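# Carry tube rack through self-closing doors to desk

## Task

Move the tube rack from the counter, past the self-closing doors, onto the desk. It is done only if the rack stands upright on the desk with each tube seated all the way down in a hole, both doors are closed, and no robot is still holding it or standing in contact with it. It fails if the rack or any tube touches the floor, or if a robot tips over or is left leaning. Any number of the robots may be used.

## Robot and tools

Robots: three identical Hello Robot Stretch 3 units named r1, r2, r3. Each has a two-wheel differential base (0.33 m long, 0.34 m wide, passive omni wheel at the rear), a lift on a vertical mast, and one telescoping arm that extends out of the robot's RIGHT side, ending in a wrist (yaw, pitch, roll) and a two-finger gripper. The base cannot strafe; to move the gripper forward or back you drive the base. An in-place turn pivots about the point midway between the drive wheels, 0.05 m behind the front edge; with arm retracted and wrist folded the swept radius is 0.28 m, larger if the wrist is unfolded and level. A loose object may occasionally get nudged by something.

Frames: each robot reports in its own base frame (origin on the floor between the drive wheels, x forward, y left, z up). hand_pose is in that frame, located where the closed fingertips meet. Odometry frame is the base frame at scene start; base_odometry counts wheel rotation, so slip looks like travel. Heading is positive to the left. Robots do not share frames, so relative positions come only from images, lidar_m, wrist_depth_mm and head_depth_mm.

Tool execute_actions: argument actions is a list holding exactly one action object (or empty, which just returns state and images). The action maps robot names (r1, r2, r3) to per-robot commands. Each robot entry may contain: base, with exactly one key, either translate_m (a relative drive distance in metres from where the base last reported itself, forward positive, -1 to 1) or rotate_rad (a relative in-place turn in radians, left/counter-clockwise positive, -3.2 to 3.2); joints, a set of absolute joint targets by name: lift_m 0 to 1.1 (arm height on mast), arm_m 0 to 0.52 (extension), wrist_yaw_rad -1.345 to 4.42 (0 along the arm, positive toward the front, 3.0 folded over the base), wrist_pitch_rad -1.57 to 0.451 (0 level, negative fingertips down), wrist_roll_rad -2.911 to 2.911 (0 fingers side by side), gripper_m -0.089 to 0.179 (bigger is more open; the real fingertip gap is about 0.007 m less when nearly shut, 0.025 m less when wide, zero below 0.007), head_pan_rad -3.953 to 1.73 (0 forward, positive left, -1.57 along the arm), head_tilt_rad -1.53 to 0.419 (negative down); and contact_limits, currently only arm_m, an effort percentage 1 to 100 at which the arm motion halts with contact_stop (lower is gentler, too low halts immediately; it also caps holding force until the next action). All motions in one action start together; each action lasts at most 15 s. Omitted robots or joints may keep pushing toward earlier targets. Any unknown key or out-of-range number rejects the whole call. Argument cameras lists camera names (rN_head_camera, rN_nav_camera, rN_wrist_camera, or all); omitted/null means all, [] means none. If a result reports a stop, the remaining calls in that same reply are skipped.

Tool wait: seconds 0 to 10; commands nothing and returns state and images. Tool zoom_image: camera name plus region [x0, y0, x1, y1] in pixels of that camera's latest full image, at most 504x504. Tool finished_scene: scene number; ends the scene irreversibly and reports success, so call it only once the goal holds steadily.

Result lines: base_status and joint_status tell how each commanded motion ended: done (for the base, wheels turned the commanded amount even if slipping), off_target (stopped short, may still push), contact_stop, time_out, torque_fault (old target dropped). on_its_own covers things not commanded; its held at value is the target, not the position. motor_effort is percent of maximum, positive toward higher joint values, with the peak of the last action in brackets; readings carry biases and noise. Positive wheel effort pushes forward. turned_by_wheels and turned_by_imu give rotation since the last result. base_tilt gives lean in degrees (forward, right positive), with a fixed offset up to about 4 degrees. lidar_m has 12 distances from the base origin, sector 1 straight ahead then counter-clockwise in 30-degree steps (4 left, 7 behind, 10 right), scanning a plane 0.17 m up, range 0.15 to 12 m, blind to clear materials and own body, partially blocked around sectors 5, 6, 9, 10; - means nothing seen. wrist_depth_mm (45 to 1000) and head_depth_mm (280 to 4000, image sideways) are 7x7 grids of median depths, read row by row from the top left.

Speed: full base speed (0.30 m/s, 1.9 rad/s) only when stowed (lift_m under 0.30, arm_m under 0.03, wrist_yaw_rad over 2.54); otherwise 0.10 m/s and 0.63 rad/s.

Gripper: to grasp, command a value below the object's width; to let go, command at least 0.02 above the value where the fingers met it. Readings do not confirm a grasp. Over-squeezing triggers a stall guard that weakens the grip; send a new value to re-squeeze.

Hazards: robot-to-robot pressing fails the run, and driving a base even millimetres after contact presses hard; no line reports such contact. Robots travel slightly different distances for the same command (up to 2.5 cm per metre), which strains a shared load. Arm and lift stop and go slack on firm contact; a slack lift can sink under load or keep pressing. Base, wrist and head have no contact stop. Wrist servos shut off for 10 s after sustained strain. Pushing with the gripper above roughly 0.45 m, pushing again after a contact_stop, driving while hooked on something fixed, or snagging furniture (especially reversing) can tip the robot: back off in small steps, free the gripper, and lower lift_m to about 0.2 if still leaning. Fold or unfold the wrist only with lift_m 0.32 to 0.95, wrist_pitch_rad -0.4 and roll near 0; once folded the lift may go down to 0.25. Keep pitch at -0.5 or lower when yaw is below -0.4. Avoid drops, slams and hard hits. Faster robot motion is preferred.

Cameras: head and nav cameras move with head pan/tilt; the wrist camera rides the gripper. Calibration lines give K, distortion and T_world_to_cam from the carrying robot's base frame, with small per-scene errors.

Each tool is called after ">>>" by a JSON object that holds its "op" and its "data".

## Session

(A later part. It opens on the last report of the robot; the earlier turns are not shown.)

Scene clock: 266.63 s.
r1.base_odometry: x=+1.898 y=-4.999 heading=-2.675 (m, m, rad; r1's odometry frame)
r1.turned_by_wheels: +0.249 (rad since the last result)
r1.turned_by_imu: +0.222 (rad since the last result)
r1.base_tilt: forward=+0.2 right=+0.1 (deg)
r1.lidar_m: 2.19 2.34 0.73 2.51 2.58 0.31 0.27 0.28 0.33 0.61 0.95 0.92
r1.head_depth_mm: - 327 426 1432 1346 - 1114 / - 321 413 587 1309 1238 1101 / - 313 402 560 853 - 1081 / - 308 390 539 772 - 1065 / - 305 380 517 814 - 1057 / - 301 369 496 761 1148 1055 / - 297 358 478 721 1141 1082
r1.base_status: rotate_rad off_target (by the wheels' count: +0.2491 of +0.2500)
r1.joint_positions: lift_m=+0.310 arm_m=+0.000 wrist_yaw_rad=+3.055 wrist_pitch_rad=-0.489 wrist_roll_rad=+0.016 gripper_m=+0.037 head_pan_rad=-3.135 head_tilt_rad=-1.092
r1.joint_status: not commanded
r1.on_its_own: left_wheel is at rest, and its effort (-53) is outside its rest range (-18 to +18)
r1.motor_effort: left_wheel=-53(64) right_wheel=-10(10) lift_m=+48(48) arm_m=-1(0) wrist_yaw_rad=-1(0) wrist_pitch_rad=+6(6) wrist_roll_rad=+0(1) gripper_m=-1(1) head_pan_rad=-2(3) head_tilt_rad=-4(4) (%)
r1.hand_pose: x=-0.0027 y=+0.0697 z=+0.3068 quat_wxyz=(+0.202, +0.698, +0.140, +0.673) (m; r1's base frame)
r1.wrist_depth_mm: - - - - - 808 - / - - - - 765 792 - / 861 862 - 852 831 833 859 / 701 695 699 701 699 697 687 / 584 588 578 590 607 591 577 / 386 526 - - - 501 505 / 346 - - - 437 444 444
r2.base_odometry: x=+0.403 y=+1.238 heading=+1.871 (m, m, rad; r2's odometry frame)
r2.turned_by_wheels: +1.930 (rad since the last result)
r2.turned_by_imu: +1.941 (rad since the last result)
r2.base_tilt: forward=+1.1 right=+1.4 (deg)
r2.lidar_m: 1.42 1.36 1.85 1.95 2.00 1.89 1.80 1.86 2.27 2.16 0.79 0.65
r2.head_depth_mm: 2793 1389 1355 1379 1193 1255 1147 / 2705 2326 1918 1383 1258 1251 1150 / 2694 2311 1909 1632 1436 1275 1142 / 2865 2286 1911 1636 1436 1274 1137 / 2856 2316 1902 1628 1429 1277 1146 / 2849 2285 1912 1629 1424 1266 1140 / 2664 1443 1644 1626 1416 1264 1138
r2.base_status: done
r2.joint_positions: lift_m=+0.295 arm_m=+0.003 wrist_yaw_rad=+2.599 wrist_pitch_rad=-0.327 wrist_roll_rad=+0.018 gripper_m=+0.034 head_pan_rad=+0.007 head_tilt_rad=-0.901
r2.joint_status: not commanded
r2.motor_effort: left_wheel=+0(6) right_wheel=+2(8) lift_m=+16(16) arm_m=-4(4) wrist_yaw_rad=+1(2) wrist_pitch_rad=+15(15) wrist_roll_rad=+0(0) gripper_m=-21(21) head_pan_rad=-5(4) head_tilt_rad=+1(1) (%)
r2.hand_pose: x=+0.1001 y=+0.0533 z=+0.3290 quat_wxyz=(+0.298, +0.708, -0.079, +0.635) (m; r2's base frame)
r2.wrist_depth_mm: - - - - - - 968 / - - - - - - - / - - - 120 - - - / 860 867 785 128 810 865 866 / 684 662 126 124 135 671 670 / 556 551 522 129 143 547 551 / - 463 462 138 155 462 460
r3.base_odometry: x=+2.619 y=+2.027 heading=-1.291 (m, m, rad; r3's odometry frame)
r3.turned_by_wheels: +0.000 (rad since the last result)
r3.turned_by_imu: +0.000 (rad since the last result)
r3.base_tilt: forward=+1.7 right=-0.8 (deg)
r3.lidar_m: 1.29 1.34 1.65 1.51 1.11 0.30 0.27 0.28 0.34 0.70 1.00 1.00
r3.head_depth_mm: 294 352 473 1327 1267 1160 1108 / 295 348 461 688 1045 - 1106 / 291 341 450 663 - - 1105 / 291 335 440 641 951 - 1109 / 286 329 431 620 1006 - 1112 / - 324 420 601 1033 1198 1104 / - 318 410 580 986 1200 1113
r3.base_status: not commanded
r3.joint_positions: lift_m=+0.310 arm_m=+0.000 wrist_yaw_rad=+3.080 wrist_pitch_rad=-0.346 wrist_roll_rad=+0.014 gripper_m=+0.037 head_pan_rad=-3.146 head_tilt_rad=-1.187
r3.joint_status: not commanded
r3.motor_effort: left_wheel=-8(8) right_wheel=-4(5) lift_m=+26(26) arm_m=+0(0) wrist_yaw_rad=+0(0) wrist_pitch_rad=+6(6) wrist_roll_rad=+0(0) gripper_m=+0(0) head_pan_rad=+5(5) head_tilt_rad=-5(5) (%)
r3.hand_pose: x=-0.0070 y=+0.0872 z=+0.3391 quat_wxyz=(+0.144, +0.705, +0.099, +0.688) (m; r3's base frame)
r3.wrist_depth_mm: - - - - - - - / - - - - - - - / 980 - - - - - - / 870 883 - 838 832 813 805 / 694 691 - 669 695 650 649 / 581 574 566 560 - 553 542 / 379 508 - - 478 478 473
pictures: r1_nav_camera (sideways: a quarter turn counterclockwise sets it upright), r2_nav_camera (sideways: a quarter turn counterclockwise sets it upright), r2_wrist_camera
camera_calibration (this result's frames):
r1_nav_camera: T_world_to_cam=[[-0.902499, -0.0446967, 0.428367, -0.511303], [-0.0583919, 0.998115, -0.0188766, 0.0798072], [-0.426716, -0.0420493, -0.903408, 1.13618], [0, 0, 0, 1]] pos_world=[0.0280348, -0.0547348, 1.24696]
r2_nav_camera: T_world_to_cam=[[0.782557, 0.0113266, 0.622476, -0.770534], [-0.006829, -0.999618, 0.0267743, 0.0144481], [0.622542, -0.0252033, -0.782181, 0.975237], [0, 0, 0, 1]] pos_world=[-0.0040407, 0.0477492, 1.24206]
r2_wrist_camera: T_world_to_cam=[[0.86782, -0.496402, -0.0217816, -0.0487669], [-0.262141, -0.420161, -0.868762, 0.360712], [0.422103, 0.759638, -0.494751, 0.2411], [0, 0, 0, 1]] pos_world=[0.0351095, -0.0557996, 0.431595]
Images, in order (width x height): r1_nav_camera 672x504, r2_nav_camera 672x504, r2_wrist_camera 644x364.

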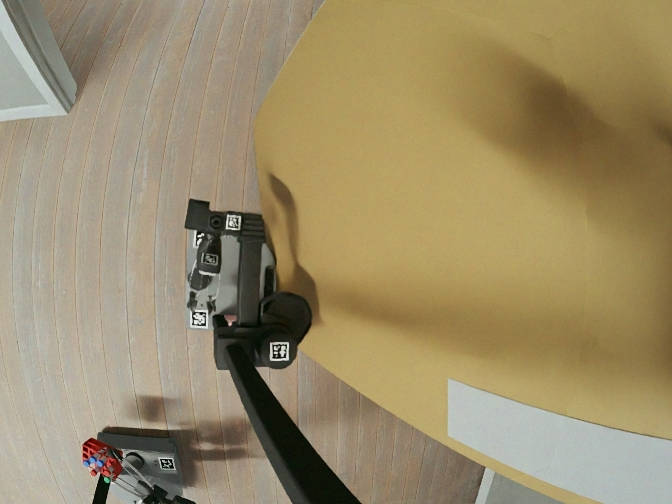

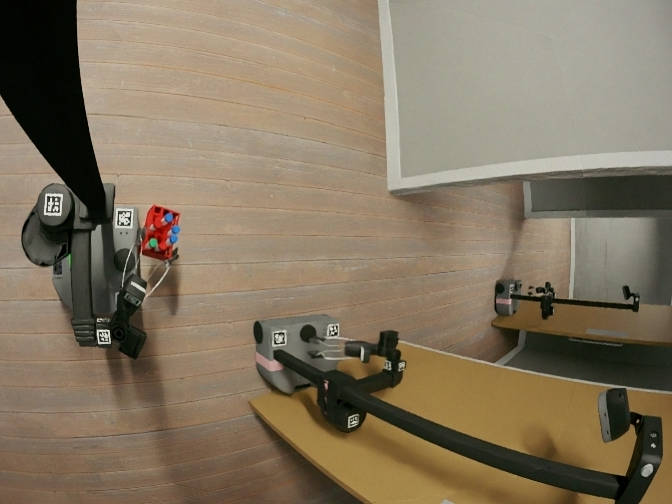

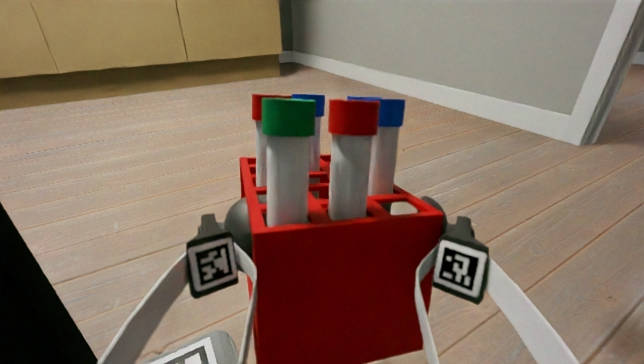

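>>> {"op": "execute_actions", "data": {"actions": [{"r1":{"base":{"translate_m":0.01}},"r2":{"base":{"rotate_rad":0.13}}}], "cameras": []}}

>>> {"op": "execute_actions", "data": {"actions": [{"r2":{"base":{"translate_m":0.75}}}], "cameras": []}}

>>> {"op": "execute_actions", "data": {"actions": [{"r2":{"base":{"rotate_rad":-0.13}}}], "cameras": ["r2_nav_camera"]}}

>>> {"op": "execute_actions", "data": {"actions": [{"r2":{"base":{"translate_m":1}}}], "cameras": ["r2_nav_camera"]}}

Scene clock: 275.50 s.
r1.base_odometry: x=+1.889 y=-5.003 heading=-2.675 (m, m, rad; r1's odometry frame)
r1.turned_by_wheels: +0.000 (rad since the last result)
r1.turned_by_imu: +0.001 (rad since the last result)
r1.base_tilt: forward=+0.1 right=+0.2 (deg)
r1.lidar_m: 2.18 2.34 0.72 2.51 2.57 0.31 0.28 0.28 0.33 0.63 0.94 0.91
r1.head_depth_mm: - 323 420 1418 1334 - 1114 / - 318 408 578 1297 1247 1110 / - 312 399 554 842 - 1081 / - 308 388 534 771 - 1068 / - 305 379 515 812 - 1062 / - 301 368 497 768 1152 1056 / - 298 359 481 728 1156 1075
r1.base_status: done
r1.joint_positions: lift_m=+0.310 arm_m=+0.000 wrist_yaw_rad=+3.055 wrist_pitch_rad=-0.489 wrist_roll_rad=+0.016 gripper_m=+0.037 head_pan_rad=-3.135 head_tilt_rad=-1.092
r1.joint_status: not commanded
r1.motor_effort: left_wheel=-11(39) right_wheel=-2(11) lift_m=+48(48) arm_m=-1(1) wrist_yaw_rad=-1(0) wrist_pitch_rad=+6(6) wrist_roll_rad=+0(0) gripper_m=+0(0) head_pan_rad=-3(3) head_tilt_rad=-4(4) (%)
r1.hand_pose: x=-0.0027 y=+0.0697 z=+0.3068 quat_wxyz=(+0.202, +0.698, +0.140, +0.673) (m; r1's base frame)
r1.wrist_depth_mm: - - - - - 812 - / - - - - 745 804 - / 877 863 - 870 821 849 840 / 706 707 700 699 696 694 702 / 579 594 577 584 606 584 586 / 378 522 - - - 494 506 / 341 - - - 446 435 440
r2.base_odometry: x=+0.403 y=+1.238 heading=+2.001 (m, m, rad; r2's odometry frame)
r2.turned_by_wheels: +0.130 (rad since the last result)
r2.turned_by_imu: +0.131 (rad since the last result)
r2.base_tilt: forward=+1.1 right=+1.3 (deg)
r2.lidar_m: 1.37 1.44 1.99 1.95 2.07 1.83 1.81 1.93 2.20 2.17 0.78 0.64
r2.head_depth_mm: 2601 2301 1914 1138 1237 1217 1152 / 2693 2322 1914 1642 1395 1254 1144 / 2884 2299 1909 1632 1431 1273 1144 / 2893 2294 1900 1645 1425 1272 1140 / 2888 2311 1878 1635 1425 1268 1138 / 1283 1450 1714 1626 1423 1263 1138 / 1267 1461 1734 1619 1422 1262 1141
r2.base_status: done
r2.joint_positions: lift_m=+0.295 arm_m=+0.003 wrist_yaw_rad=+2.599 wrist_pitch_rad=-0.327 wrist_roll_rad=+0.018 gripper_m=+0.034 head_pan_rad=+0.007 head_tilt_rad=-0.901
r2.joint_status: not commanded
r2.motor_effort: left_wheel=+0(7) right_wheel=+2(7) lift_m=+16(16) arm_m=-3(3) wrist_yaw_rad=+2(1) wrist_pitch_rad=+14(14) wrist_roll_rad=+0(0) gripper_m=-21(20) head_pan_rad=-5(4) head_tilt_rad=+2(0) (%)
r2.hand_pose: x=+0.1001 y=+0.0533 z=+0.3290 quat_wxyz=(+0.298, +0.708, -0.079, +0.635) (m; r2's base frame)
r2.wrist_depth_mm: - - - - - - - / - - - - - - - / - - - 120 - - - / 867 869 781 128 824 878 864 / 681 675 126 124 135 665 676 / 557 553 513 130 143 552 550 / - 467 460 138 155 462 464
r3.base_odometry: x=+2.619 y=+2.027 heading=-1.291 (m, m, rad; r3's odometry frame)
r3.turned_by_wheels: +0.000 (rad since the last result)
r3.turned_by_imu: +0.001 (rad since the last result)
r3.base_tilt: forward=+1.7 right=-0.8 (deg)
r3.lidar_m: 1.29 1.34 1.65 1.52 1.11 0.30 0.27 0.28 0.34 0.70 0.99 1.00
r3.head_depth_mm: 294 352 472 1328 1267 1156 1104 / 295 348 462 684 1043 - 1106 / 291 341 451 662 - - 1104 / 291 335 441 642 943 - 1114 / 286 329 431 619 1000 - 1107 / - 324 421 599 1033 1200 1103 / - 318 412 582 987 1202 1124
r3.base_status: not commanded
r3.joint_positions: lift_m=+0.310 arm_m=+0.000 wrist_yaw_rad=+3.080 wrist_pitch_rad=-0.346 wrist_roll_rad=+0.014 gripper_m=+0.037 head_pan_rad=-3.146 head_tilt_rad=-1.187
r3.joint_status: not commanded
r3.motor_effort: left_wheel=-9(9) right_wheel=-5(5) lift_m=+26(26) arm_m=+0(0) wrist_yaw_rad=+0(0) wrist_pitch_rad=+6(6) wrist_roll_rad=+0(0) gripper_m=+0(0) head_pan_rad=+2(5) head_tilt_rad=-5(5) (%)
r3.hand_pose: x=-0.0070 y=+0.0872 z=+0.3391 quat_wxyz=(+0.144, +0.705, +0.099, +0.688) (m; r3's base frame)
r3.wrist_depth_mm: - - - - - - - / - - - - - - - / 988 - - - - - - / 867 864 - 850 831 816 800 / 696 684 - 673 690 660 643 / 575 572 572 564 - 560 549 / 378 504 - - 483 474 474
pictures: none
No camera images: the call's "cameras" was empty. Leave "cameras" out to get every camera's image.

Scene clock: 279.87 s.
r1.base_odometry: x=+1.889 y=-5.003 heading=-2.675 (m, m, rad; r1's odometry frame)
r1.turned_by_wheels: +0.000 (rad since the last result)
r1.turned_by_imu: +0.001 (rad since the last result)
r1.base_tilt: forward=+0.2 right=+0.2 (deg)
r1.lidar_m: 0.36 2.33 2.63 2.51 2.57 0.31 0.27 0.28 0.33 0.63 0.94 0.91
r1.head_depth_mm: - 323 420 1425 1330 - 1118 / - 318 408 578 1307 1242 1109 / - 312 400 554 843 - 1081 / - 307 388 535 776 - 1072 / - 305 378 517 809 - 1057 / - 302 369 498 767 1147 1057 / - 298 359 482 730 1160 1081
r1.base_status: not commanded
r1.joint_positions: lift_m=+0.310 arm_m=+0.000 wrist_yaw_rad=+3.055 wrist_pitch_rad=-0.489 wrist_roll_rad=+0.016 gripper_m=+0.037 head_pan_rad=-3.135 head_tilt_rad=-1.092
r1.joint_status: not commanded
r1.motor_effort: left_wheel=-11(11) right_wheel=-1(2) lift_m=+48(48) arm_m=+0(1) wrist_yaw_rad=-1(0) wrist_pitch_rad=+6(6) wrist_roll_rad=-1(1) gripper_m=-1(0) head_pan_rad=-2(3) head_tilt_rad=-4(4) (%)
r1.hand_pose: x=-0.0027 y=+0.0697 z=+0.3068 quat_wxyz=(+0.202, +0.698, +0.140, +0.673) (m; r1's base frame)
r1.wrist_depth_mm: - - - - - - - / - - - - - - - / 878 854 - 852 871 859 863 / 704 713 705 705 696 690 688 / 576 589 581 583 603 586 436 / 382 513 - - - 500 316 / 341 - - - 447 366 286
r2.base_odometry: x=+0.091 y=+1.920 heading=+2.001 (m, m, rad; r2's odometry frame)
r2.turned_by_wheels: +0.000 (rad since the last result)
r2.turned_by_imu: +0.004 (rad since the last result)
r2.base_tilt: forward=+1.1 right=+1.4 (deg)
r2.lidar_m: 0.69 0.63 0.94 1.88 2.01 2.59 2.55 2.74 0.35 0.35 0.66 1.95
r2.head_depth_mm: 2072 2164 1919 1645 1441 1275 1149 / 2906 2263 1924 1642 1433 1273 1143 / 2908 2332 1912 1638 1432 1275 1144 / 2735 2315 1915 1647 1428 1270 1144 / 2686 2292 1904 1633 1427 1271 1144 / 2677 2283 1916 1053 1180 1270 1134 / 2232 671 753 880 1172 1263 1137
r2.base_status: done
r2.joint_positions: lift_m=+0.295 arm_m=+0.003 wrist_yaw_rad=+2.599 wrist_pitch_rad=-0.327 wrist_roll_rad=+0.018 gripper_m=+0.034 head_pan_rad=+0.007 head_tilt_rad=-0.901
r2.joint_status: not commanded
r2.motor_effort: left_wheel=-1(6) right_wheel=+2(9) lift_m=+16(16) arm_m=-3(3) wrist_yaw_rad=+1(2) wrist_pitch_rad=+15(14) wrist_roll_rad=+0(0) gripper_m=-20(21) head_pan_rad=-5(5) head_tilt_rad=+1(0) (%)
r2.hand_pose: x=+0.1001 y=+0.0533 z=+0.3290 quat_wxyz=(+0.298, +0.708, -0.079, +0.635) (m; r2's base frame)
r2.wrist_depth_mm: - - - - 770 552 466 / - - - - 780 570 508 / - - - 120 742 593 - / 879 870 789 128 767 607 869 / 684 672 126 124 136 634 667 / 560 551 511 129 143 545 541 / - 464 464 138 155 459 464
r3.base_odometry: x=+2.619 y=+2.027 heading=-1.291 (m, m, rad; r3's odometry frame)
r3.turned_by_wheels: +0.000 (rad since the last result)
r3.turned_by_imu: +0.001 (rad since the last result)
r3.base_tilt: forward=+1.7 right=-0.8 (deg)
r3.lidar_m: 1.29 1.35 1.65 1.52 1.11 0.30 0.27 0.28 0.35 0.70 1.00 1.01
r3.head_depth_mm: 294 352 472 1316 1261 1160 1098 / 295 348 462 685 1045 - 1111 / 291 341 450 663 - - 1106 / 290 335 439 638 947 - 1099 / 286 329 431 617 1006 - 1112 / - 324 421 599 1033 1201 1109 / - 318 412 582 986 1197 1125
r3.base_status: not commanded
r3.joint_positions: lift_m=+0.310 arm_m=+0.000 wrist_yaw_rad=+3.080 wrist_pitch_rad=-0.346 wrist_roll_rad=+0.014 gripper_m=+0.037 head_pan_rad=-3.146 head_tilt_rad=-1.187
r3.joint_status: not commanded
r3.motor_effort: left_wheel=-9(9) right_wheel=-4(5) lift_m=+26(27) arm_m=+0(1) wrist_yaw_rad=-1(1) wrist_pitch_rad=+5(5) wrist_roll_rad=+0(0) gripper_m=+0(0) head_pan_rad=+4(5) head_tilt_rad=-5(5) (%)
r3.hand_pose: x=-0.0070 y=+0.0872 z=+0.3391 quat_wxyz=(+0.144, +0.705, +0.099, +0.688) (m; r3's base frame)
r3.wrist_depth_mm: - - - - - - - / - - - - - - - / 994 - - - - - - / 888 864 - 838 835 817 805 / 698 686 - 666 686 662 648 / 581 578 569 558 - 550 550 / 374 506 - - 481 480 466
pictures: none
No camera images: the call's "cameras" was empty. Leave "cameras" out to get every camera's image.

Scene clock: 280.97 s.
r1.base_odometry: x=+1.889 y=-5.003 heading=-2.675 (m, m, rad; r1's odometry frame)
r1.turned_by_wheels: +0.000 (rad since the last result)
r1.turned_by_imu: +0.000 (rad since the last result)
r1.base_tilt: forward=+0.2 right=+0.1 (deg)
r1.lidar_m: 0.36 2.34 2.64 2.51 2.58 0.31 0.27 0.28 0.33 0.63 0.94 0.91
r1.head_depth_mm: - 323 420 1421 1335 - 1113 / - 319 408 579 1309 1242 1113 / - 312 400 556 842 - 1074 / - 307 388 534 772 - 1065 / - 305 378 516 809 - 1062 / - 301 369 498 766 1146 1062 / - 297 359 481 730 1151 1078
r1.base_status: not commanded
r1.joint_positions: lift_m=+0.310 arm_m=+0.000 wrist_yaw_rad=+3.055 wrist_pitch_rad=-0.489 wrist_roll_rad=+0.016 gripper_m=+0.037 head_pan_rad=-3.135 head_tilt_rad=-1.092
r1.joint_status: not commanded
r1.motor_effort: left_wheel=-11(11) right_wheel=-1(2) lift_m=+48(48) arm_m=-1(1) wrist_yaw_rad=+0(0) wrist_pitch_rad=+6(6) wrist_roll_rad=-1(1) gripper_m=+0(0) head_pan_rad=-2(3) head_tilt_rad=-4(4) (%)
r1.hand_pose: x=-0.0027 y=+0.0697 z=+0.3068 quat_wxyz=(+0.202, +0.698, +0.140, +0.673) (m; r1's base frame)
r1.wrist_depth_mm: - - - - - - - / - - - - - - - / 857 868 - 871 859 858 840 / 698 698 706 697 698 688 697 / 576 588 584 579 602 578 393 / 385 516 - - - 494 315 / 341 - - - 446 396 289
r2.base_odometry: x=+0.091 y=+1.920 heading=+1.871 (m, m, rad; r2's odometry frame)
r2.turned_by_wheels: -0.130 (rad since the last result)
r2.turned_by_imu: -0.131 (rad since the last result)
r2.base_tilt: forward=+1.1 right=+1.3 (deg)
r2.lidar_m: 2.12 0.63 0.81 1.89 1.93 2.66 2.55 2.64 0.46 0.35 0.65 0.79
r2.head_depth_mm: 2011 2231 1913 1651 1436 1277 1149 / 2258 2206 1912 1640 1438 1276 1144 / 2807 2225 1906 1640 1435 1266 1143 / 2871 2309 1923 1639 1427 1269 1142 / 2886 2302 1922 1633 1425 1265 1140 / 2663 2287 1895 1629 1424 1271 1141 / 2665 2290 1911 991 1100 1254 1140
r2.base_status: done
r2.joint_positions: lift_m=+0.295 arm_m=+0.003 wrist_yaw_rad=+2.599 wrist_pitch_rad=-0.327 wrist_roll_rad=+0.018 gripper_m=+0.034 head_pan_rad=+0.007 head_tilt_rad=-0.901
r2.joint_status: not commanded
r2.motor_effort: left_wheel=+2(7) right_wheel=+0(3) lift_m=+16(16) arm_m=-3(3) wrist_yaw_rad=+1(1) wrist_pitch_rad=+14(14) wrist_roll_rad=+0(0) gripper_m=-21(20) head_pan_rad=-4(5) head_tilt_rad=+1(1) (%)
r2.hand_pose: x=+0.1001 y=+0.0533 z=+0.3290 quat_wxyz=(+0.298, +0.708, -0.079, +0.635) (m; r2's base frame)
r2.wrist_depth_mm: - - - 958 673 519 - / - - - 997 697 561 - / - - - 120 663 613 - / 876 881 783 128 695 780 858 / 678 668 126 124 136 667 672 / 559 545 507 130 142 544 554 / - 462 460 138 155 465 464
r3.base_odometry: x=+2.619 y=+2.027 heading=-1.291 (m, m, rad; r3's odometry frame)
r3.turned_by_wheels: +0.000 (rad since the last result)
r3.turned_by_imu: +0.000 (rad since the last result)
r3.base_tilt: forward=+1.7 right=-0.8 (deg)
r3.lidar_m: 1.29 1.35 1.66 1.52 1.11 0.30 0.27 0.28 0.34 0.70 0.99 1.00
r3.head_depth_mm: 294 351 473 1330 1275 1165 1106 / 295 347 462 684 1042 - 1104 / 291 341 451 662 - - 1101 / 291 335 440 642 948 - 1106 / 286 330 430 620 1005 - 1109 / - 324 421 600 1030 1197 1107 / - 319 412 582 988 1201 1118
r3.base_status: not commanded
r3.joint_positions: lift_m=+0.310 arm_m=+0.000 wrist_yaw_rad=+3.080 wrist_pitch_rad=-0.346 wrist_roll_rad=+0.014 gripper_m=+0.037 head_pan_rad=-3.146 head_tilt_rad=-1.187
r3.joint_status: not commanded
r3.motor_effort: left_wheel=-9(8) right_wheel=-5(5) lift_m=+26(26) arm_m=+0(0) wrist_yaw_rad=+0(0) wrist_pitch_rad=+6(5) wrist_roll_rad=+0(0) gripper_m=+0(0) head_pan_rad=+4(5) head_tilt_rad=-5(5) (%)
r3.hand_pose: x=-0.0070 y=+0.0872 z=+0.3391 quat_wxyz=(+0.144, +0.705, +0.099, +0.688) (m; r3's base frame)
r3.wrist_depth_mm: - - - - - - - / - - - - - - - / 996 - - - - - - / 868 872 - 827 824 804 803 / 694 691 - 677 689 664 649 / 579 579 568 564 - 558 541 / 378 503 - - 475 471 474
pictures: r2_nav_camera (sideways: a quarter turn counterclockwise sets it upright)
camera_calibration (this result's frames):
r2_nav_camera: T_world_to_cam=[[0.782492, 0.0112421, 0.62256, -0.770642], [-0.00693918, -0.999617, 0.0267728, 0.0144506], [0.622622, -0.0252696, -0.782114, 0.97515], [0, 0, 0, 1]] pos_world=[-0.0040292, 0.0477504, 1.24206]
Images, in order (width x height): r2_nav_camera 672x504.

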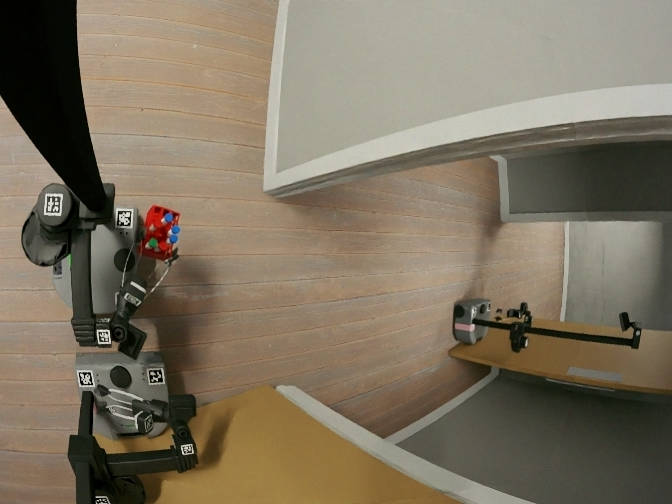

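Scene clock: 286.00 s.
r1.base_odometry: x=+1.889 y=-5.003 heading=-2.675 (m, m, rad; r1's odometry frame)
r1.turned_by_wheels: +0.000 (rad since the last result)
r1.turned_by_imu: +0.001 (rad since the last result)
r1.base_tilt: forward=+0.2 right=+0.1 (deg)
r1.lidar_m: 2.18 2.33 2.62 2.51 2.58 0.31 0.28 0.28 0.33 0.63 0.94 0.91
r1.head_depth_mm: - 324 419 1425 1331 - 1115 / - 318 408 577 1309 1238 1107 / - 311 399 556 842 - 1081 / - 307 389 535 775 - 1067 / - 305 378 516 811 - 1058 / - 301 369 499 765 1148 1050 / - 297 359 481 729 1152 1080
r1.base_status: not commanded
r1.joint_positions: lift_m=+0.310 arm_m=+0.000 wrist_yaw_rad=+3.055 wrist_pitch_rad=-0.489 wrist_roll_rad=+0.016 gripper_m=+0.037 head_pan_rad=-3.135 head_tilt_rad=-1.092
r1.joint_status: not commanded
r1.motor_effort: left_wheel=-11(11) right_wheel=-1(1) lift_m=+48(48) arm_m=-1(1) wrist_yaw_rad=+0(1) wrist_pitch_rad=+6(6) wrist_roll_rad=+0(0) gripper_m=-1(0) head_pan_rad=-3(3) head_tilt_rad=-4(4) (%)
r1.hand_pose: x=-0.0027 y=+0.0697 z=+0.3068 quat_wxyz=(+0.202, +0.698, +0.140, +0.673) (m; r1's base frame)
r1.wrist_depth_mm: - - - - - - - / - - - - - - - / 853 854 - 887 857 847 865 / 700 703 691 693 677 684 684 / 580 593 584 578 612 580 575 / 380 525 - - - 504 507 / 345 - - - 444 440 440
r2.base_odometry: x=-0.205 y=+2.875 heading=+1.871 (m, m, rad; r2's odometry frame)
r2.turned_by_wheels: +0.000 (rad since the last result)
r2.turned_by_imu: +0.005 (rad since the last result)
r2.base_tilt: forward=+1.1 right=+1.3 (deg)
r2.lidar_m: 1.94 1.29 0.93 0.89 0.42 0.41 3.55 0.82 0.66 1.11 1.23 1.16
r2.head_depth_mm: 1685 1428 1573 1585 1437 1268 1146 / 2892 2189 1682 1583 1431 1279 1144 / 2893 2306 1903 1637 1428 1270 1141 / 2889 2310 1916 1644 1434 1270 1146 / 2878 2310 1906 1635 1431 1269 1140 / 2605 2113 1899 1622 1422 1268 1140 / 1765 2036 1909 1629 1426 1262 1138
r2.base_status: done
r2.joint_positions: lift_m=+0.295 arm_m=+0.003 wrist_yaw_rad=+2.599 wrist_pitch_rad=-0.327 wrist_roll_rad=+0.018 gripper_m=+0.034 head_pan_rad=+0.007 head_tilt_rad=-0.901
r2.joint_status: not commanded
r2.motor_effort: left_wheel=+2(8) right_wheel=+0(4) lift_m=+16(16) arm_m=-3(4) wrist_yaw_rad=+1(2) wrist_pitch_rad=+14(15) wrist_roll_rad=+0(0) gripper_m=-21(21) head_pan_rad=-4(4) head_tilt_rad=+1(1) (%)
r2.hand_pose: x=+0.1001 y=+0.0533 z=+0.3290 quat_wxyz=(+0.298, +0.708, -0.079, +0.635) (m; r2's base frame)
r2.wrist_depth_mm: 673 754 850 968 - - - / 696 792 905 - - - - / 748 829 923 120 - - - / 777 837 782 128 829 877 864 / 682 669 126 124 136 663 654 / 561 556 507 130 143 544 540 / - 465 464 138 155 459 467
r3.base_odometry: x=+2.619 y=+2.027 heading=-1.291 (m, m, rad; r3's odometry frame)
r3.turned_by_wheels: +0.000 (rad since the last result)
r3.turned_by_imu: +0.001 (rad since the last result)
r3.base_tilt: forward=+1.7 right=-0.8 (deg)
r3.lidar_m: 1.29 1.35 1.24 1.52 1.11 0.30 0.27 0.28 0.34 0.70 1.00 1.00
r3.head_depth_mm: 294 352 473 1320 1273 1158 1103 / 295 347 462 687 1044 - 1111 / 290 341 451 662 - - 1106 / 291 336 440 640 943 - 1109 / 286 330 431 617 1001 - 1110 / - 324 421 600 1028 1194 1109 / - 318 412 582 990 1197 1121
r3.base_status: not commanded
r3.joint_positions: lift_m=+0.310 arm_m=+0.000 wrist_yaw_rad=+3.080 wrist_pitch_rad=-0.346 wrist_roll_rad=+0.014 gripper_m=+0.037 head_pan_rad=-3.146 head_tilt_rad=-1.187
r3.joint_status: not commanded
r3.motor_effort: left_wheel=-8(8) right_wheel=-5(4) lift_m=+26(26) arm_m=+0(0) wrist_yaw_rad=+0(1) wrist_pitch_rad=+5(5) wrist_roll_rad=+0(0) gripper_m=+0(0) head_pan_rad=+4(5) head_tilt_rad=-6(5) (%)
r3.hand_pose: x=-0.0070 y=+0.0872 z=+0.3391 quat_wxyz=(+0.144, +0.705, +0.099, +0.688) (m; r3's base frame)
r3.wrist_depth_mm: - - - - - - - / - - - - - - - / 965 - - - - - - / 853 874 - 829 841 804 807 / 702 695 - 670 688 659 651 / 583 570 575 563 - 555 548 / 375 508 - - 479 478 472
pictures: r2_nav_camera (sideways: a quarter turn counterclockwise sets it upright)
camera_calibration (this result's frames):
r2_nav_camera: T_world_to_cam=[[0.782448, 0.011242, 0.622615, -0.770713], [-0.00694086, -0.999617, 0.0267719, 0.0144519], [0.622677, -0.0252691, -0.782071, 0.975093], [0, 0, 0, 1]] pos_world=[-0.00402501, 0.0477504, 1.24206]
Images, in order (width x height): r2_nav_camera 672x504.

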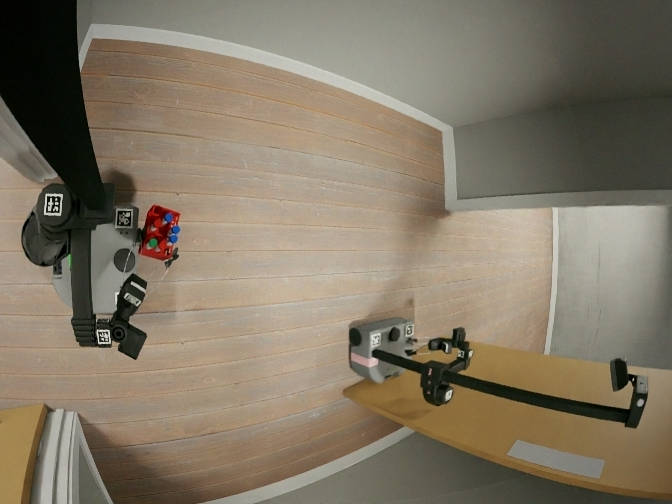

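>>> {"op": "execute_actions", "data": {"actions": [{"r1":{"base":{"translate_m":0.36}},"r2":{"base":{"translate_m":1}}}], "cameras": []}}

>>> {"op": "execute_actions", "data": {"actions": [{"r1":{"base":{"rotate_rad":-1.15}},"r2":{"base":{"translate_m":0.6}}}], "cameras": ["r2_nav_camera"]}}

>>> {"op": "execute_actions", "data": {"actions": [{"r1":{"base":{"translate_m":0.25},"joints":{"head_pan_rad":0}},"r2":{"base":{"translate_m":1}}}], "cameras": []}}

>>> {"op": "execute_actions", "data": {"actions": [{"r1":{"base":{"rotate_rad":-0.42}},"r2":{"base":{"rotate_rad":1.2},"joints":{"head_tilt_rad":-0.6}},"r3":{"base":{"translate_m":0.2}}}], "cameras": ["r2_nav_camera","r1_nav_camera","r2_wrist_camera"]}}

Scene clock: 301.47 s.
r1.base_odometry: x=+1.568 y=-5.165 heading=-2.675 (m, m, rad; r1's odometry frame)
r1.turned_by_wheels: +0.000 (rad since the last result)
r1.turned_by_imu: +0.002 (rad since the last result)
r1.base_tilt: forward=+0.2 right=+0.2 (deg)
r1.lidar_m: 1.92 1.97 2.64 2.52 2.58 0.27 0.27 0.33 0.63 1.98 0.68 0.86
r1.head_depth_mm: - - 325 440 1349 - 1116 / - 293 344 448 1292 1241 1110 / - 301 365 485 671 - 1079 / - 311 391 527 734 - 1063 / 287 328 418 578 932 - 1060 / 295 346 448 639 1109 1222 1057 / 301 367 486 715 1235 1187 1080
r1.base_status: done
r1.joint_positions: lift_m=+0.310 arm_m=+0.000 wrist_yaw_rad=+3.055 wrist_pitch_rad=-0.489 wrist_roll_rad=+0.016 gripper_m=+0.037 head_pan_rad=-3.135 head_tilt_rad=-1.092
r1.joint_status: not commanded
r1.motor_effort: left_wheel=-5(6) right_wheel=-9(10) lift_m=+48(48) arm_m=-1(1) wrist_yaw_rad=-1(1) wrist_pitch_rad=+6(6) wrist_roll_rad=-1(1) gripper_m=+0(0) head_pan_rad=-3(2) head_tilt_rad=-4(4) (%)
r1.hand_pose: x=-0.0027 y=+0.0697 z=+0.3068 quat_wxyz=(+0.202, +0.698, +0.140, +0.673) (m; r1's base frame)
r1.wrist_depth_mm: - - - - - - - / - - - - - - - / 883 873 - 857 858 844 830 / 706 703 700 705 694 696 699 / 290 589 579 584 601 581 580 / 293 521 - - - 504 500 / 290 - - - 446 439 439
r2.base_odometry: x=-0.500 y=+3.830 heading=+1.871 (m, m, rad; r2's odometry frame)
r2.turned_by_wheels: +0.000 (rad since the last result)
r2.turned_by_imu: +0.005 (rad since the last result)
r2.base_tilt: forward=+1.1 right=+1.4 (deg)
r2.lidar_m: 4.16 0.97 0.95 0.91 0.94 1.27 1.33 1.41 1.23 0.44 0.40 0.85
r2.head_depth_mm: 2891 2327 1927 1644 1442 1281 1039 / 2918 2299 1916 1636 1437 1275 1144 / 2918 2293 1914 1644 1431 1270 1149 / 2842 2296 1908 1643 1433 1265 1142 / 2852 2290 1905 1629 1423 1272 1146 / 2877 2286 1899 1628 1426 1266 1139 / 2852 2291 1198 1371 1426 1264 1142
r2.base_status: done
r2.joint_positions: lift_m=+0.295 arm_m=+0.003 wrist_yaw_rad=+2.599 wrist_pitch_rad=-0.327 wrist_roll_rad=+0.018 gripper_m=+0.034 head_pan_rad=+0.007 head_tilt_rad=-0.901
r2.joint_status: not commanded
r2.motor_effort: left_wheel=+1(8) right_wheel=+0(5) lift_m=+16(16) arm_m=-3(3) wrist_yaw_rad=+1(1) wrist_pitch_rad=+15(15) wrist_roll_rad=+0(0) gripper_m=-20(21) head_pan_rad=-4(4) head_tilt_rad=+1(1) (%)
r2.hand_pose: x=+0.1001 y=+0.0533 z=+0.3290 quat_wxyz=(+0.298, +0.708, -0.079, +0.635) (m; r2's base frame)
r2.wrist_depth_mm: 684 758 849 - - 817 730 / 715 803 912 - - 856 - / 756 830 938 120 - 874 - / 782 846 785 128 819 857 859 / 680 670 126 124 136 676 672 / 563 542 517 130 143 546 546 / - 465 467 137 155 464 454
r3.base_odometry: x=+2.619 y=+2.027 heading=-1.291 (m, m, rad; r3's odometry frame)
r3.turned_by_wheels: +0.000 (rad since the last result)
r3.turned_by_imu: +0.001 (rad since the last result)
r3.base_tilt: forward=+1.8 right=-0.8 (deg)
r3.lidar_m: 1.29 0.40 1.65 1.52 1.11 0.30 0.27 0.28 0.34 0.70 0.99 1.00
r3.head_depth_mm: 294 352 471 1320 1277 1161 1101 / 295 347 462 686 1044 - 1106 / 291 341 450 660 - - 1107 / 290 336 441 639 950 - 1108 / 286 329 430 622 1003 - 1110 / - 324 422 600 1040 1198 1105 / - 318 412 582 988 1195 1111
r3.base_status: not commanded
r3.joint_positions: lift_m=+0.310 arm_m=+0.000 wrist_yaw_rad=+3.080 wrist_pitch_rad=-0.346 wrist_roll_rad=+0.014 gripper_m=+0.037 head_pan_rad=-3.146 head_tilt_rad=-1.187
r3.joint_status: not commanded
r3.motor_effort: left_wheel=-9(9) right_wheel=-5(5) lift_m=+26(26) arm_m=-1(0) wrist_yaw_rad=+1(0) wrist_pitch_rad=+5(5) wrist_roll_rad=+0(0) gripper_m=+0(1) head_pan_rad=+5(5) head_tilt_rad=-6(5) (%)
r3.hand_pose: x=-0.0070 y=+0.0872 z=+0.3391 quat_wxyz=(+0.144, +0.705, +0.099, +0.688) (m; r3's base frame)
r3.wrist_depth_mm: - - - - - - 258 / - - - - - - - / 987 - - - - - - / 881 845 - 837 822 527 521 / 691 681 - 675 683 441 417 / 579 573 565 572 - 411 352 / 377 505 - - 483 393 372
pictures: none
No camera images: the call's "cameras" was empty. Leave "cameras" out to get every camera's image.

Scene clock: 305.10 s.
r1.base_odometry: x=+1.568 y=-5.165 heading=+2.458 (m, m, rad; r1's odometry frame)
r1.turned_by_wheels: -1.150 (rad since the last result)
r1.turned_by_imu: -1.126 (rad since the last result)
r1.base_tilt: forward=+0.2 right=+0.2 (deg)
r1.lidar_m: 0.68 0.80 1.68 1.94 2.40 2.52 2.56 0.25 0.25 0.29 0.52 2.16
r1.head_depth_mm: 2197 1911 1668 1483 1342 - 1120 / 2186 1879 1645 1476 1333 1242 1101 / 2172 1857 1633 1468 1333 - 1078 / 2132 1844 1616 1437 1333 - 1062 / 2111 1820 1608 1429 1303 - 1061 / 2067 1797 1586 1420 1278 946 1055 / 2064 1795 1569 1397 569 809 1072
r1.base_status: done
r1.joint_positions: lift_m=+0.310 arm_m=+0.000 wrist_yaw_rad=+3.055 wrist_pitch_rad=-0.489 wrist_roll_rad=+0.016 gripper_m=+0.037 head_pan_rad=-3.135 head_tilt_rad=-1.092
r1.joint_status: not commanded
r1.motor_effort: left_wheel=-7(7) right_wheel=-6(14) lift_m=+48(48) arm_m=-1(1) wrist_yaw_rad=+0(2) wrist_pitch_rad=+6(6) wrist_roll_rad=-1(1) gripper_m=-1(0) head_pan_rad=-3(2) head_tilt_rad=-4(4) (%)
r1.hand_pose: x=-0.0027 y=+0.0697 z=+0.3068 quat_wxyz=(+0.202, +0.698, +0.140, +0.673) (m; r1's base frame)
r1.wrist_depth_mm: - - - - - - - / - - - - - - - / 885 890 - 870 882 853 857 / 704 706 708 689 695 693 693 / 592 590 572 585 606 590 585 / 515 524 - - - 509 503 / 463 - - - 445 441 439
r2.base_odometry: x=-0.678 y=+4.404 heading=+1.871 (m, m, rad; r2's odometry frame)
r2.turned_by_wheels: +0.000 (rad since the last result)
r2.turned_by_imu: +0.003 (rad since the last result)
r2.base_tilt: forward=+1.1 right=+1.3 (deg)
r2.lidar_m: 3.55 0.47 0.46 0.91 0.94 1.28 1.92 0.51 0.51 0.59 0.59 3.08
r2.head_depth_mm: 2904 2312 1939 1641 1435 1274 1150 / 2864 2314 1934 1648 1442 1273 1145 / 2906 2313 1906 1638 1439 1269 1143 / 2861 2299 1926 1640 1429 1269 1145 / 2891 2289 1910 1635 1425 1270 1144 / 2894 2287 1907 1635 1421 1269 1144 / 2854 2274 1900 1632 1423 1251 1126
r2.base_status: done
r2.joint_positions: lift_m=+0.295 arm_m=+0.003 wrist_yaw_rad=+2.599 wrist_pitch_rad=-0.327 wrist_roll_rad=+0.018 gripper_m=+0.034 head_pan_rad=+0.007 head_tilt_rad=-0.901
r2.joint_status: not commanded
r2.motor_effort: left_wheel=+0(8) right_wheel=+1(6) lift_m=+16(16) arm_m=-3(3) wrist_yaw_rad=+2(1) wrist_pitch_rad=+15(15) wrist_roll_rad=+0(0) gripper_m=-21(20) head_pan_rad=-5(5) head_tilt_rad=+1(1) (%)
r2.hand_pose: x=+0.1001 y=+0.0533 z=+0.3290 quat_wxyz=(+0.298, +0.708, -0.079, +0.635) (m; r2's base frame)
r2.wrist_depth_mm: 698 754 837 511 461 - - / 717 805 895 499 508 - - / 761 865 937 120 572 - - / 772 854 788 128 794 863 862 / 685 675 126 125 136 671 670 / 558 552 512 130 143 554 550 / - 468 463 138 155 458 460
r3.base_odometry: x=+2.619 y=+2.027 heading=-1.291 (m, m, rad; r3's odometry frame)
r3.turned_by_wheels: +0.000 (rad since the last result)
r3.turned_by_imu: +0.001 (rad since the last result)
r3.base_tilt: forward=+1.7 right=-0.8 (deg)
r3.lidar_m: 1.29 1.35 1.65 1.52 1.11 0.30 0.27 0.28 0.34 0.70 0.51 0.52
r3.head_depth_mm: 294 352 472 1333 1274 1154 1099 / 295 348 462 686 1047 - 1105 / 291 341 451 664 - - 1105 / 291 336 441 640 944 - 1108 / 286 330 431 617 1003 - 1108 / - 323 421 599 1034 1195 1113 / - 318 413 583 990 1201 1122
r3.base_status: not commanded
r3.joint_positions: lift_m=+0.310 arm_m=+0.000 wrist_yaw_rad=+3.080 wrist_pitch_rad=-0.346 wrist_roll_rad=+0.014 gripper_m=+0.037 head_pan_rad=-3.146 head_tilt_rad=-1.187
r3.joint_status: not commanded
r3.motor_effort: left_wheel=-9(9) right_wheel=-6(5) lift_m=+27(26) arm_m=+0(0) wrist_yaw_rad=+0(0) wrist_pitch_rad=+5(5) wrist_roll_rad=+0(0) gripper_m=+0(0) head_pan_rad=+3(5) head_tilt_rad=-6(4) (%)
r3.hand_pose: x=-0.0070 y=+0.0872 z=+0.3391 quat_wxyz=(+0.144, +0.705, +0.099, +0.688) (m; r3's base frame)
r3.wrist_depth_mm: - - - - - - - / - - - - - - - / - - - - - - - / 866 860 - 830 844 834 798 / 694 690 - 667 695 661 652 / 583 573 569 560 - 548 552 / 378 505 - - 476 472 471
pictures: r2_nav_camera (sideways: a quarter turn counterclockwise sets it upright)
camera_calibration (this result's frames):
r2_nav_camera: T_world_to_cam=[[0.782391, 0.0112414, 0.622686, -0.770805], [-0.0069436, -0.999617, 0.0267706, 0.0144535], [0.622748, -0.0252688, -0.782014, 0.975019], [0, 0, 0, 1]] pos_world=[-0.00401958, 0.0477504, 1.24206]
Images, in order (width x height): r2_nav_camera 672x504.

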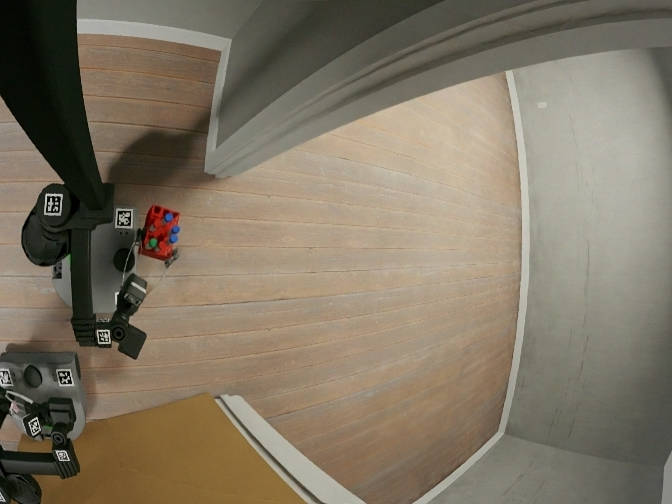

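Scene clock: 310.13 s.
r1.base_odometry: x=+1.374 y=-5.007 heading=+2.458 (m, m, rad; r1's odometry frame)
r1.turned_by_wheels: +0.000 (rad since the last result)
r1.turned_by_imu: +0.001 (rad since the last result)
r1.base_tilt: forward=+0.2 right=+0.1 (deg)
r1.lidar_m: 0.43 0.50 1.07 1.84 2.28 2.75 0.27 0.26 0.27 0.37 1.64 1.97
r1.head_depth_mm: 2206 1905 1674 1471 1344 1220 1120 / 2185 1874 1657 1479 1334 1213 1104 / 2158 1865 1628 1454 1314 1204 - / 443 569 1547 1411 1301 1195 - / 396 484 620 862 1263 1191 - / 423 524 690 986 1275 1183 1114 / 453 566 756 1132 1278 1171 1084
r1.base_status: done
r1.joint_positions: lift_m=+0.310 arm_m=+0.000 wrist_yaw_rad=+3.055 wrist_pitch_rad=-0.489 wrist_roll_rad=+0.016 gripper_m=+0.037 head_pan_rad=-0.007 head_tilt_rad=-1.092
r1.joint_status: all done
r1.motor_effort: left_wheel=-18(17) right_wheel=-3(3) lift_m=+48(48) arm_m=+0(0) wrist_yaw_rad=+0(0) wrist_pitch_rad=+7(6) wrist_roll_rad=-1(0) gripper_m=-2(0) head_pan_rad=+4(52) head_tilt_rad=-4(4) (%)
r1.hand_pose: x=-0.0027 y=+0.0697 z=+0.3068 quat_wxyz=(+0.202, +0.698, +0.140, +0.673) (m; r1's base frame)
r1.wrist_depth_mm: - - - - - - - / - - - - - - 926 / 879 861 - 869 874 879 795 / 710 704 700 716 700 702 683 / 585 582 582 585 600 579 590 / 508 521 - - - 498 502 / 454 - - - 439 443 441
r2.base_odometry: x=-0.973 y=+5.359 heading=+1.871 (m, m, rad; r2's odometry frame)
r2.turned_by_wheels: +0.000 (rad since the last result)
r2.turned_by_imu: +0.005 (rad since the last result)
r2.base_tilt: forward=+1.1 right=+1.3 (deg)
r2.lidar_m: 2.57 2.67 2.44 2.08 0.81 0.65 1.41 0.83 0.81 2.18 2.29 2.67
r2.head_depth_mm: 2424 2310 1930 1653 1438 1275 1146 / 2425 2322 1925 1643 1436 1275 1152 / 2424 2302 1913 1634 1435 1268 1147 / 2425 2289 1920 1630 1426 1277 1142 / 2413 2315 1910 1632 1432 1259 1135 / 2403 2275 1897 1638 1420 1269 1143 / 2391 2288 1905 1625 1425 1264 1141
r2.base_status: done
r2.joint_positions: lift_m=+0.295 arm_m=+0.003 wrist_yaw_rad=+2.599 wrist_pitch_rad=-0.327 wrist_roll_rad=+0.018 gripper_m=+0.034 head_pan_rad=+0.007 head_tilt_rad=-0.901
r2.joint_status: not commanded
r2.motor_effort: left_wheel=+1(7) right_wheel=+1(6) lift_m=+15(16) arm_m=-3(3) wrist_yaw_rad=+2(1) wrist_pitch_rad=+14(14) wrist_roll_rad=+0(0) gripper_m=-21(20) head_pan_rad=-4(4) head_tilt_rad=+1(1) (%)
r2.hand_pose: x=+0.1001 y=+0.0533 z=+0.3290 quat_wxyz=(+0.298, +0.708, -0.079, +0.635) (m; r2's base frame)
r2.wrist_depth_mm: - - - - - - - / - - - - - - - / - - - 120 - - - / 866 887 786 128 802 877 866 / 682 682 126 124 136 673 669 / 560 561 512 130 143 545 546 / - 465 463 138 155 462 464
r3.base_odometry: x=+2.619 y=+2.027 heading=-1.291 (m, m, rad; r3's odometry frame)
r3.turned_by_wheels: +0.000 (rad since the last result)
r3.turned_by_imu: +0.001 (rad since the last result)
r3.base_tilt: forward=+1.7 right=-0.7 (deg)
r3.lidar_m: 1.29 1.35 1.65 1.51 1.11 0.30 0.27 0.28 0.34 0.70 1.00 1.00
r3.head_depth_mm: 294 352 473 1320 1272 1160 1105 / 295 348 461 684 1040 - 1108 / 291 341 451 663 - - 1107 / 291 335 439 639 945 - 1105 / 286 329 431 619 1002 - 1113 / - 323 421 602 1032 1194 1108 / - 318 412 582 991 1192 1122
r3.base_status: not commanded
r3.joint_positions: lift_m=+0.310 arm_m=+0.000 wrist_yaw_rad=+3.080 wrist_pitch_rad=-0.346 wrist_roll_rad=+0.014 gripper_m=+0.037 head_pan_rad=-3.146 head_tilt_rad=-1.187
r3.joint_status: not commanded
r3.motor_effort: left_wheel=-8(8) right_wheel=-5(5) lift_m=+26(26) arm_m=+0(0) wrist_yaw_rad=-1(1) wrist_pitch_rad=+5(5) wrist_roll_rad=+0(0) gripper_m=+0(0) head_pan_rad=+4(5) head_tilt_rad=-6(6) (%)
r3.hand_pose: x=-0.0070 y=+0.0872 z=+0.3391 quat_wxyz=(+0.144, +0.705, +0.099, +0.688) (m; r3's base frame)
r3.wrist_depth_mm: - - - - - - - / - - - - - - - / 982 - - - - - - / 863 864 - 859 837 816 799 / 705 688 - 675 684 660 666 / 580 575 572 559 - 557 555 / 376 506 - - 481 473 473
pictures: none
No camera images: the call's "cameras" was empty. Leave "cameras" out to get every camera's image.

Scene clock: 313.10 s.
r1.base_odometry: x=+1.374 y=-5.007 heading=+2.038 (m, m, rad; r1's odometry frame)
r1.turned_by_wheels: -0.420 (rad since the last result)
r1.turned_by_imu: -0.413 (rad since the last result)
r1.base_tilt: forward=+0.2 right=+0.2 (deg)
r1.lidar_m: 1.91 0.43 0.55 1.45 1.87 2.50 2.75 0.24 0.24 0.26 0.40 1.81
r1.head_depth_mm: 2147 1909 1670 1488 1335 1151 761 / 1939 1856 1645 1458 1327 1213 952 / 1989 1863 1632 1457 1321 1204 - / 2133 1821 1619 1453 1306 1192 - / 2089 1822 1617 1445 1295 1191 - / 2072 1802 1603 1412 1252 1180 1122 / 2071 1769 655 755 1198 1164 1088
r1.base_status: done
r1.joint_positions: lift_m=+0.310 arm_m=+0.000 wrist_yaw_rad=+3.055 wrist_pitch_rad=-0.489 wrist_roll_rad=+0.016 gripper_m=+0.037 head_pan_rad=-0.007 head_tilt_rad=-1.092
r1.joint_status: not commanded
r1.motor_effort: left_wheel=-10(10) right_wheel=-5(12) lift_m=+48(48) arm_m=+0(0) wrist_yaw_rad=-1(1) wrist_pitch_rad=+6(6) wrist_roll_rad=+0(0) gripper_m=+0(0) head_pan_rad=+4(4) head_tilt_rad=-4(4) (%)
r1.hand_pose: x=-0.0027 y=+0.0697 z=+0.3068 quat_wxyz=(+0.202, +0.698, +0.140, +0.673) (m; r1's base frame)
r1.wrist_depth_mm: - - - - - 697 478 / - - - - - 700 474 / 869 877 - 870 854 687 482 / 706 704 713 701 698 663 484 / 585 585 577 593 600 578 477 / 514 522 - - - 499 475 / 462 - - - 438 445 442
r2.base_odometry: x=-0.973 y=+5.359 heading=+3.071 (m, m, rad; r2's odometry frame)
r2.turned_by_wheels: +1.200 (rad since the last result)
r2.turned_by_imu: +1.208 (rad since the last result)
r2.base_tilt: forward=+1.1 right=+1.3 (deg)
r2.lidar_m: 2.45 1.42 0.70 0.65 1.22 0.81 0.96 2.20 2.40 2.59 2.57 2.82
r2.head_depth_mm: 2687 3009 3105 2278 1821 1497 1278 / 2508 2852 3009 2301 1802 1496 1278 / 2427 2677 2799 2275 1799 1495 1281 / 2350 2636 2848 2289 1810 1501 1281 / 2247 2517 2740 2292 1810 1500 1281 / 2193 2442 2681 2286 1808 1493 1278 / 2110 2331 2578 2222 1811 1500 1284
r2.base_status: done
r2.joint_positions: lift_m=+0.295 arm_m=+0.003 wrist_yaw_rad=+2.599 wrist_pitch_rad=-0.327 wrist_roll_rad=+0.018 gripper_m=+0.034 head_pan_rad=+0.007 head_tilt_rad=-0.606
r2.joint_status: all done
r2.motor_effort: left_wheel=+0(6) right_wheel=+2(8) lift_m=+15(16) arm_m=-3(3) wrist_yaw_rad=+1(1) wrist_pitch_rad=+14(14) wrist_roll_rad=+0(0) gripper_m=-20(21) head_pan_rad=-4(5) head_tilt_rad=+3(23) (%)
r2.hand_pose: x=+0.1001 y=+0.0533 z=+0.3290 quat_wxyz=(+0.298, +0.708, -0.079, +0.635) (m; r2's base frame)
r2.wrist_depth_mm: - - 666 870 - - - / - - 699 918 - - - / - - 697 120 - - - / 870 876 741 128 795 867 866 / 669 667 126 124 136 673 672 / 562 556 513 130 144 543 552 / - 467 458 138 154 462 461
r3.base_odometry: x=+2.674 y=+1.834 heading=-1.291 (m, m, rad; r3's odometry frame)
r3.turned_by_wheels: +0.000 (rad since the last result)
r3.turned_by_imu: +0.002 (rad since the last result)
r3.base_tilt: forward=+1.8 right=-0.7 (deg)
r3.lidar_m: 1.09 1.14 1.57 1.55 1.39 0.28 0.27 0.30 0.46 1.23 0.87 1.03
r3.head_depth_mm: - 314 408 572 1265 1157 1102 / - 324 419 596 819 - 1104 / 288 331 433 624 - - 1111 / 290 339 446 654 992 - 1113 / 295 348 461 688 1188 - 1109 / 297 356 477 721 1255 1195 1103 / 299 366 494 761 1264 1196 1117
r3.base_status: done
r3.joint_positions: lift_m=+0.310 arm_m=+0.000 wrist_yaw_rad=+3.080 wrist_pitch_rad=-0.346 wrist_roll_rad=+0.014 gripper_m=+0.037 head_pan_rad=-3.146 head_tilt_rad=-1.187
r3.joint_status: not commanded
r3.motor_effort: left_wheel=-6(6) right_wheel=-15(16) lift_m=+27(26) arm_m=-1(0) wrist_yaw_rad=+0(0) wrist_pitch_rad=+6(6) wrist_roll_rad=+0(0) gripper_m=+0(0) head_pan_rad=+4(3) head_tilt_rad=-6(5) (%)
r3.hand_pose: x=-0.0070 y=+0.0872 z=+0.3391 quat_wxyz=(+0.144, +0.705, +0.099, +0.688) (m; r3's base frame)
r3.wrist_depth_mm: - - - - - - - / - - - - - - - / - - - - - - - / 872 850 - 836 828 810 802 / 701 696 - 678 680 663 655 / 311 573 563 563 - 552 546 / 311 503 - - 471 475 470
pictures: r1_nav_camera (sideways: a quarter turn counterclockwise sets it upright), r2_nav_camera (sideways: a quarter turn counterclockwise sets it upright), r2_wrist_camera
camera_calibration (this result's frames):
r1_nav_camera: T_world_to_cam=[[0.903003, 0.032888, 0.428374, -0.522327], [0.0453314, -0.998794, -0.0188762, 0.0791739], [0.427237, 0.0364641, -0.903404, 1.13097], [0, 0, 0, 1]] pos_world=[-0.0151165, 0.0550171, 1.24696]
r2_nav_camera: T_world_to_cam=[[0.567139, 0.00978727, 0.823564, -1.03129], [-0.0141908, -0.999665, 0.0216524, 0.0211517], [0.8235, -0.023967, -0.56681, 0.693884], [0, 0, 0, 1]] pos_world=[0.0137739, 0.0478684, 1.24218]
r2_wrist_camera: T_world_to_cam=[[0.867869, -0.496316, -0.0217805, -0.0487504], [-0.2621, -0.420188, -0.868761, 0.360711], [0.422028, 0.759679, -0.494752, 0.2411], [0, 0, 0, 1]] pos_world=[0.0351004, -0.0557875, 0.431594]
Images, in order (width x height): r1_nav_camera 672x504, r2_nav_camera 672x504, r2_wrist_camera 644x364.

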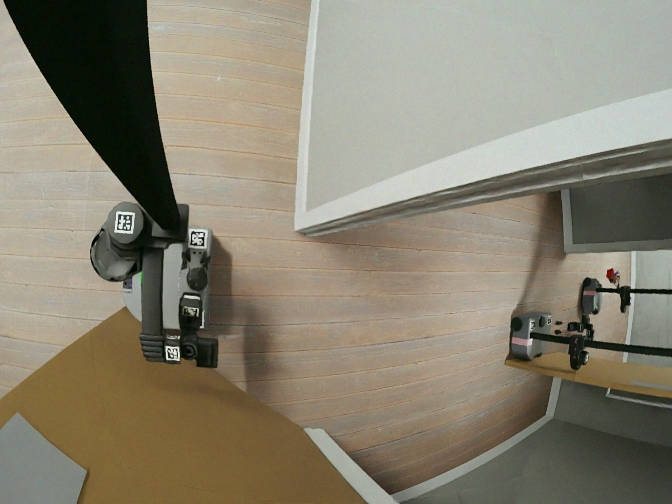

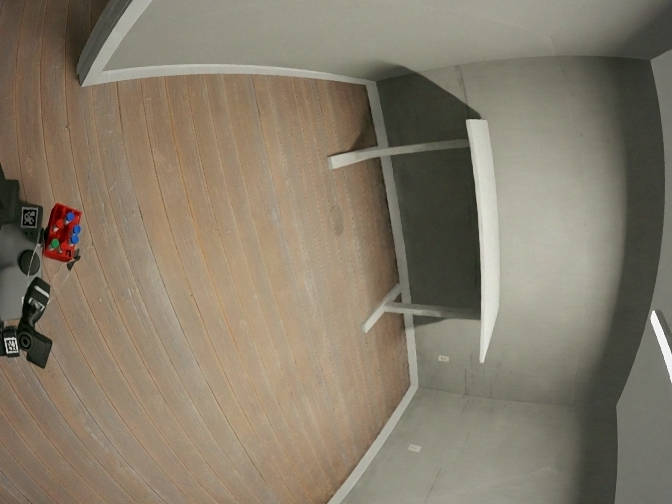

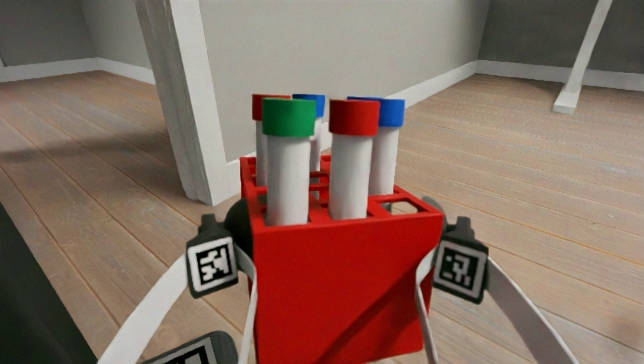

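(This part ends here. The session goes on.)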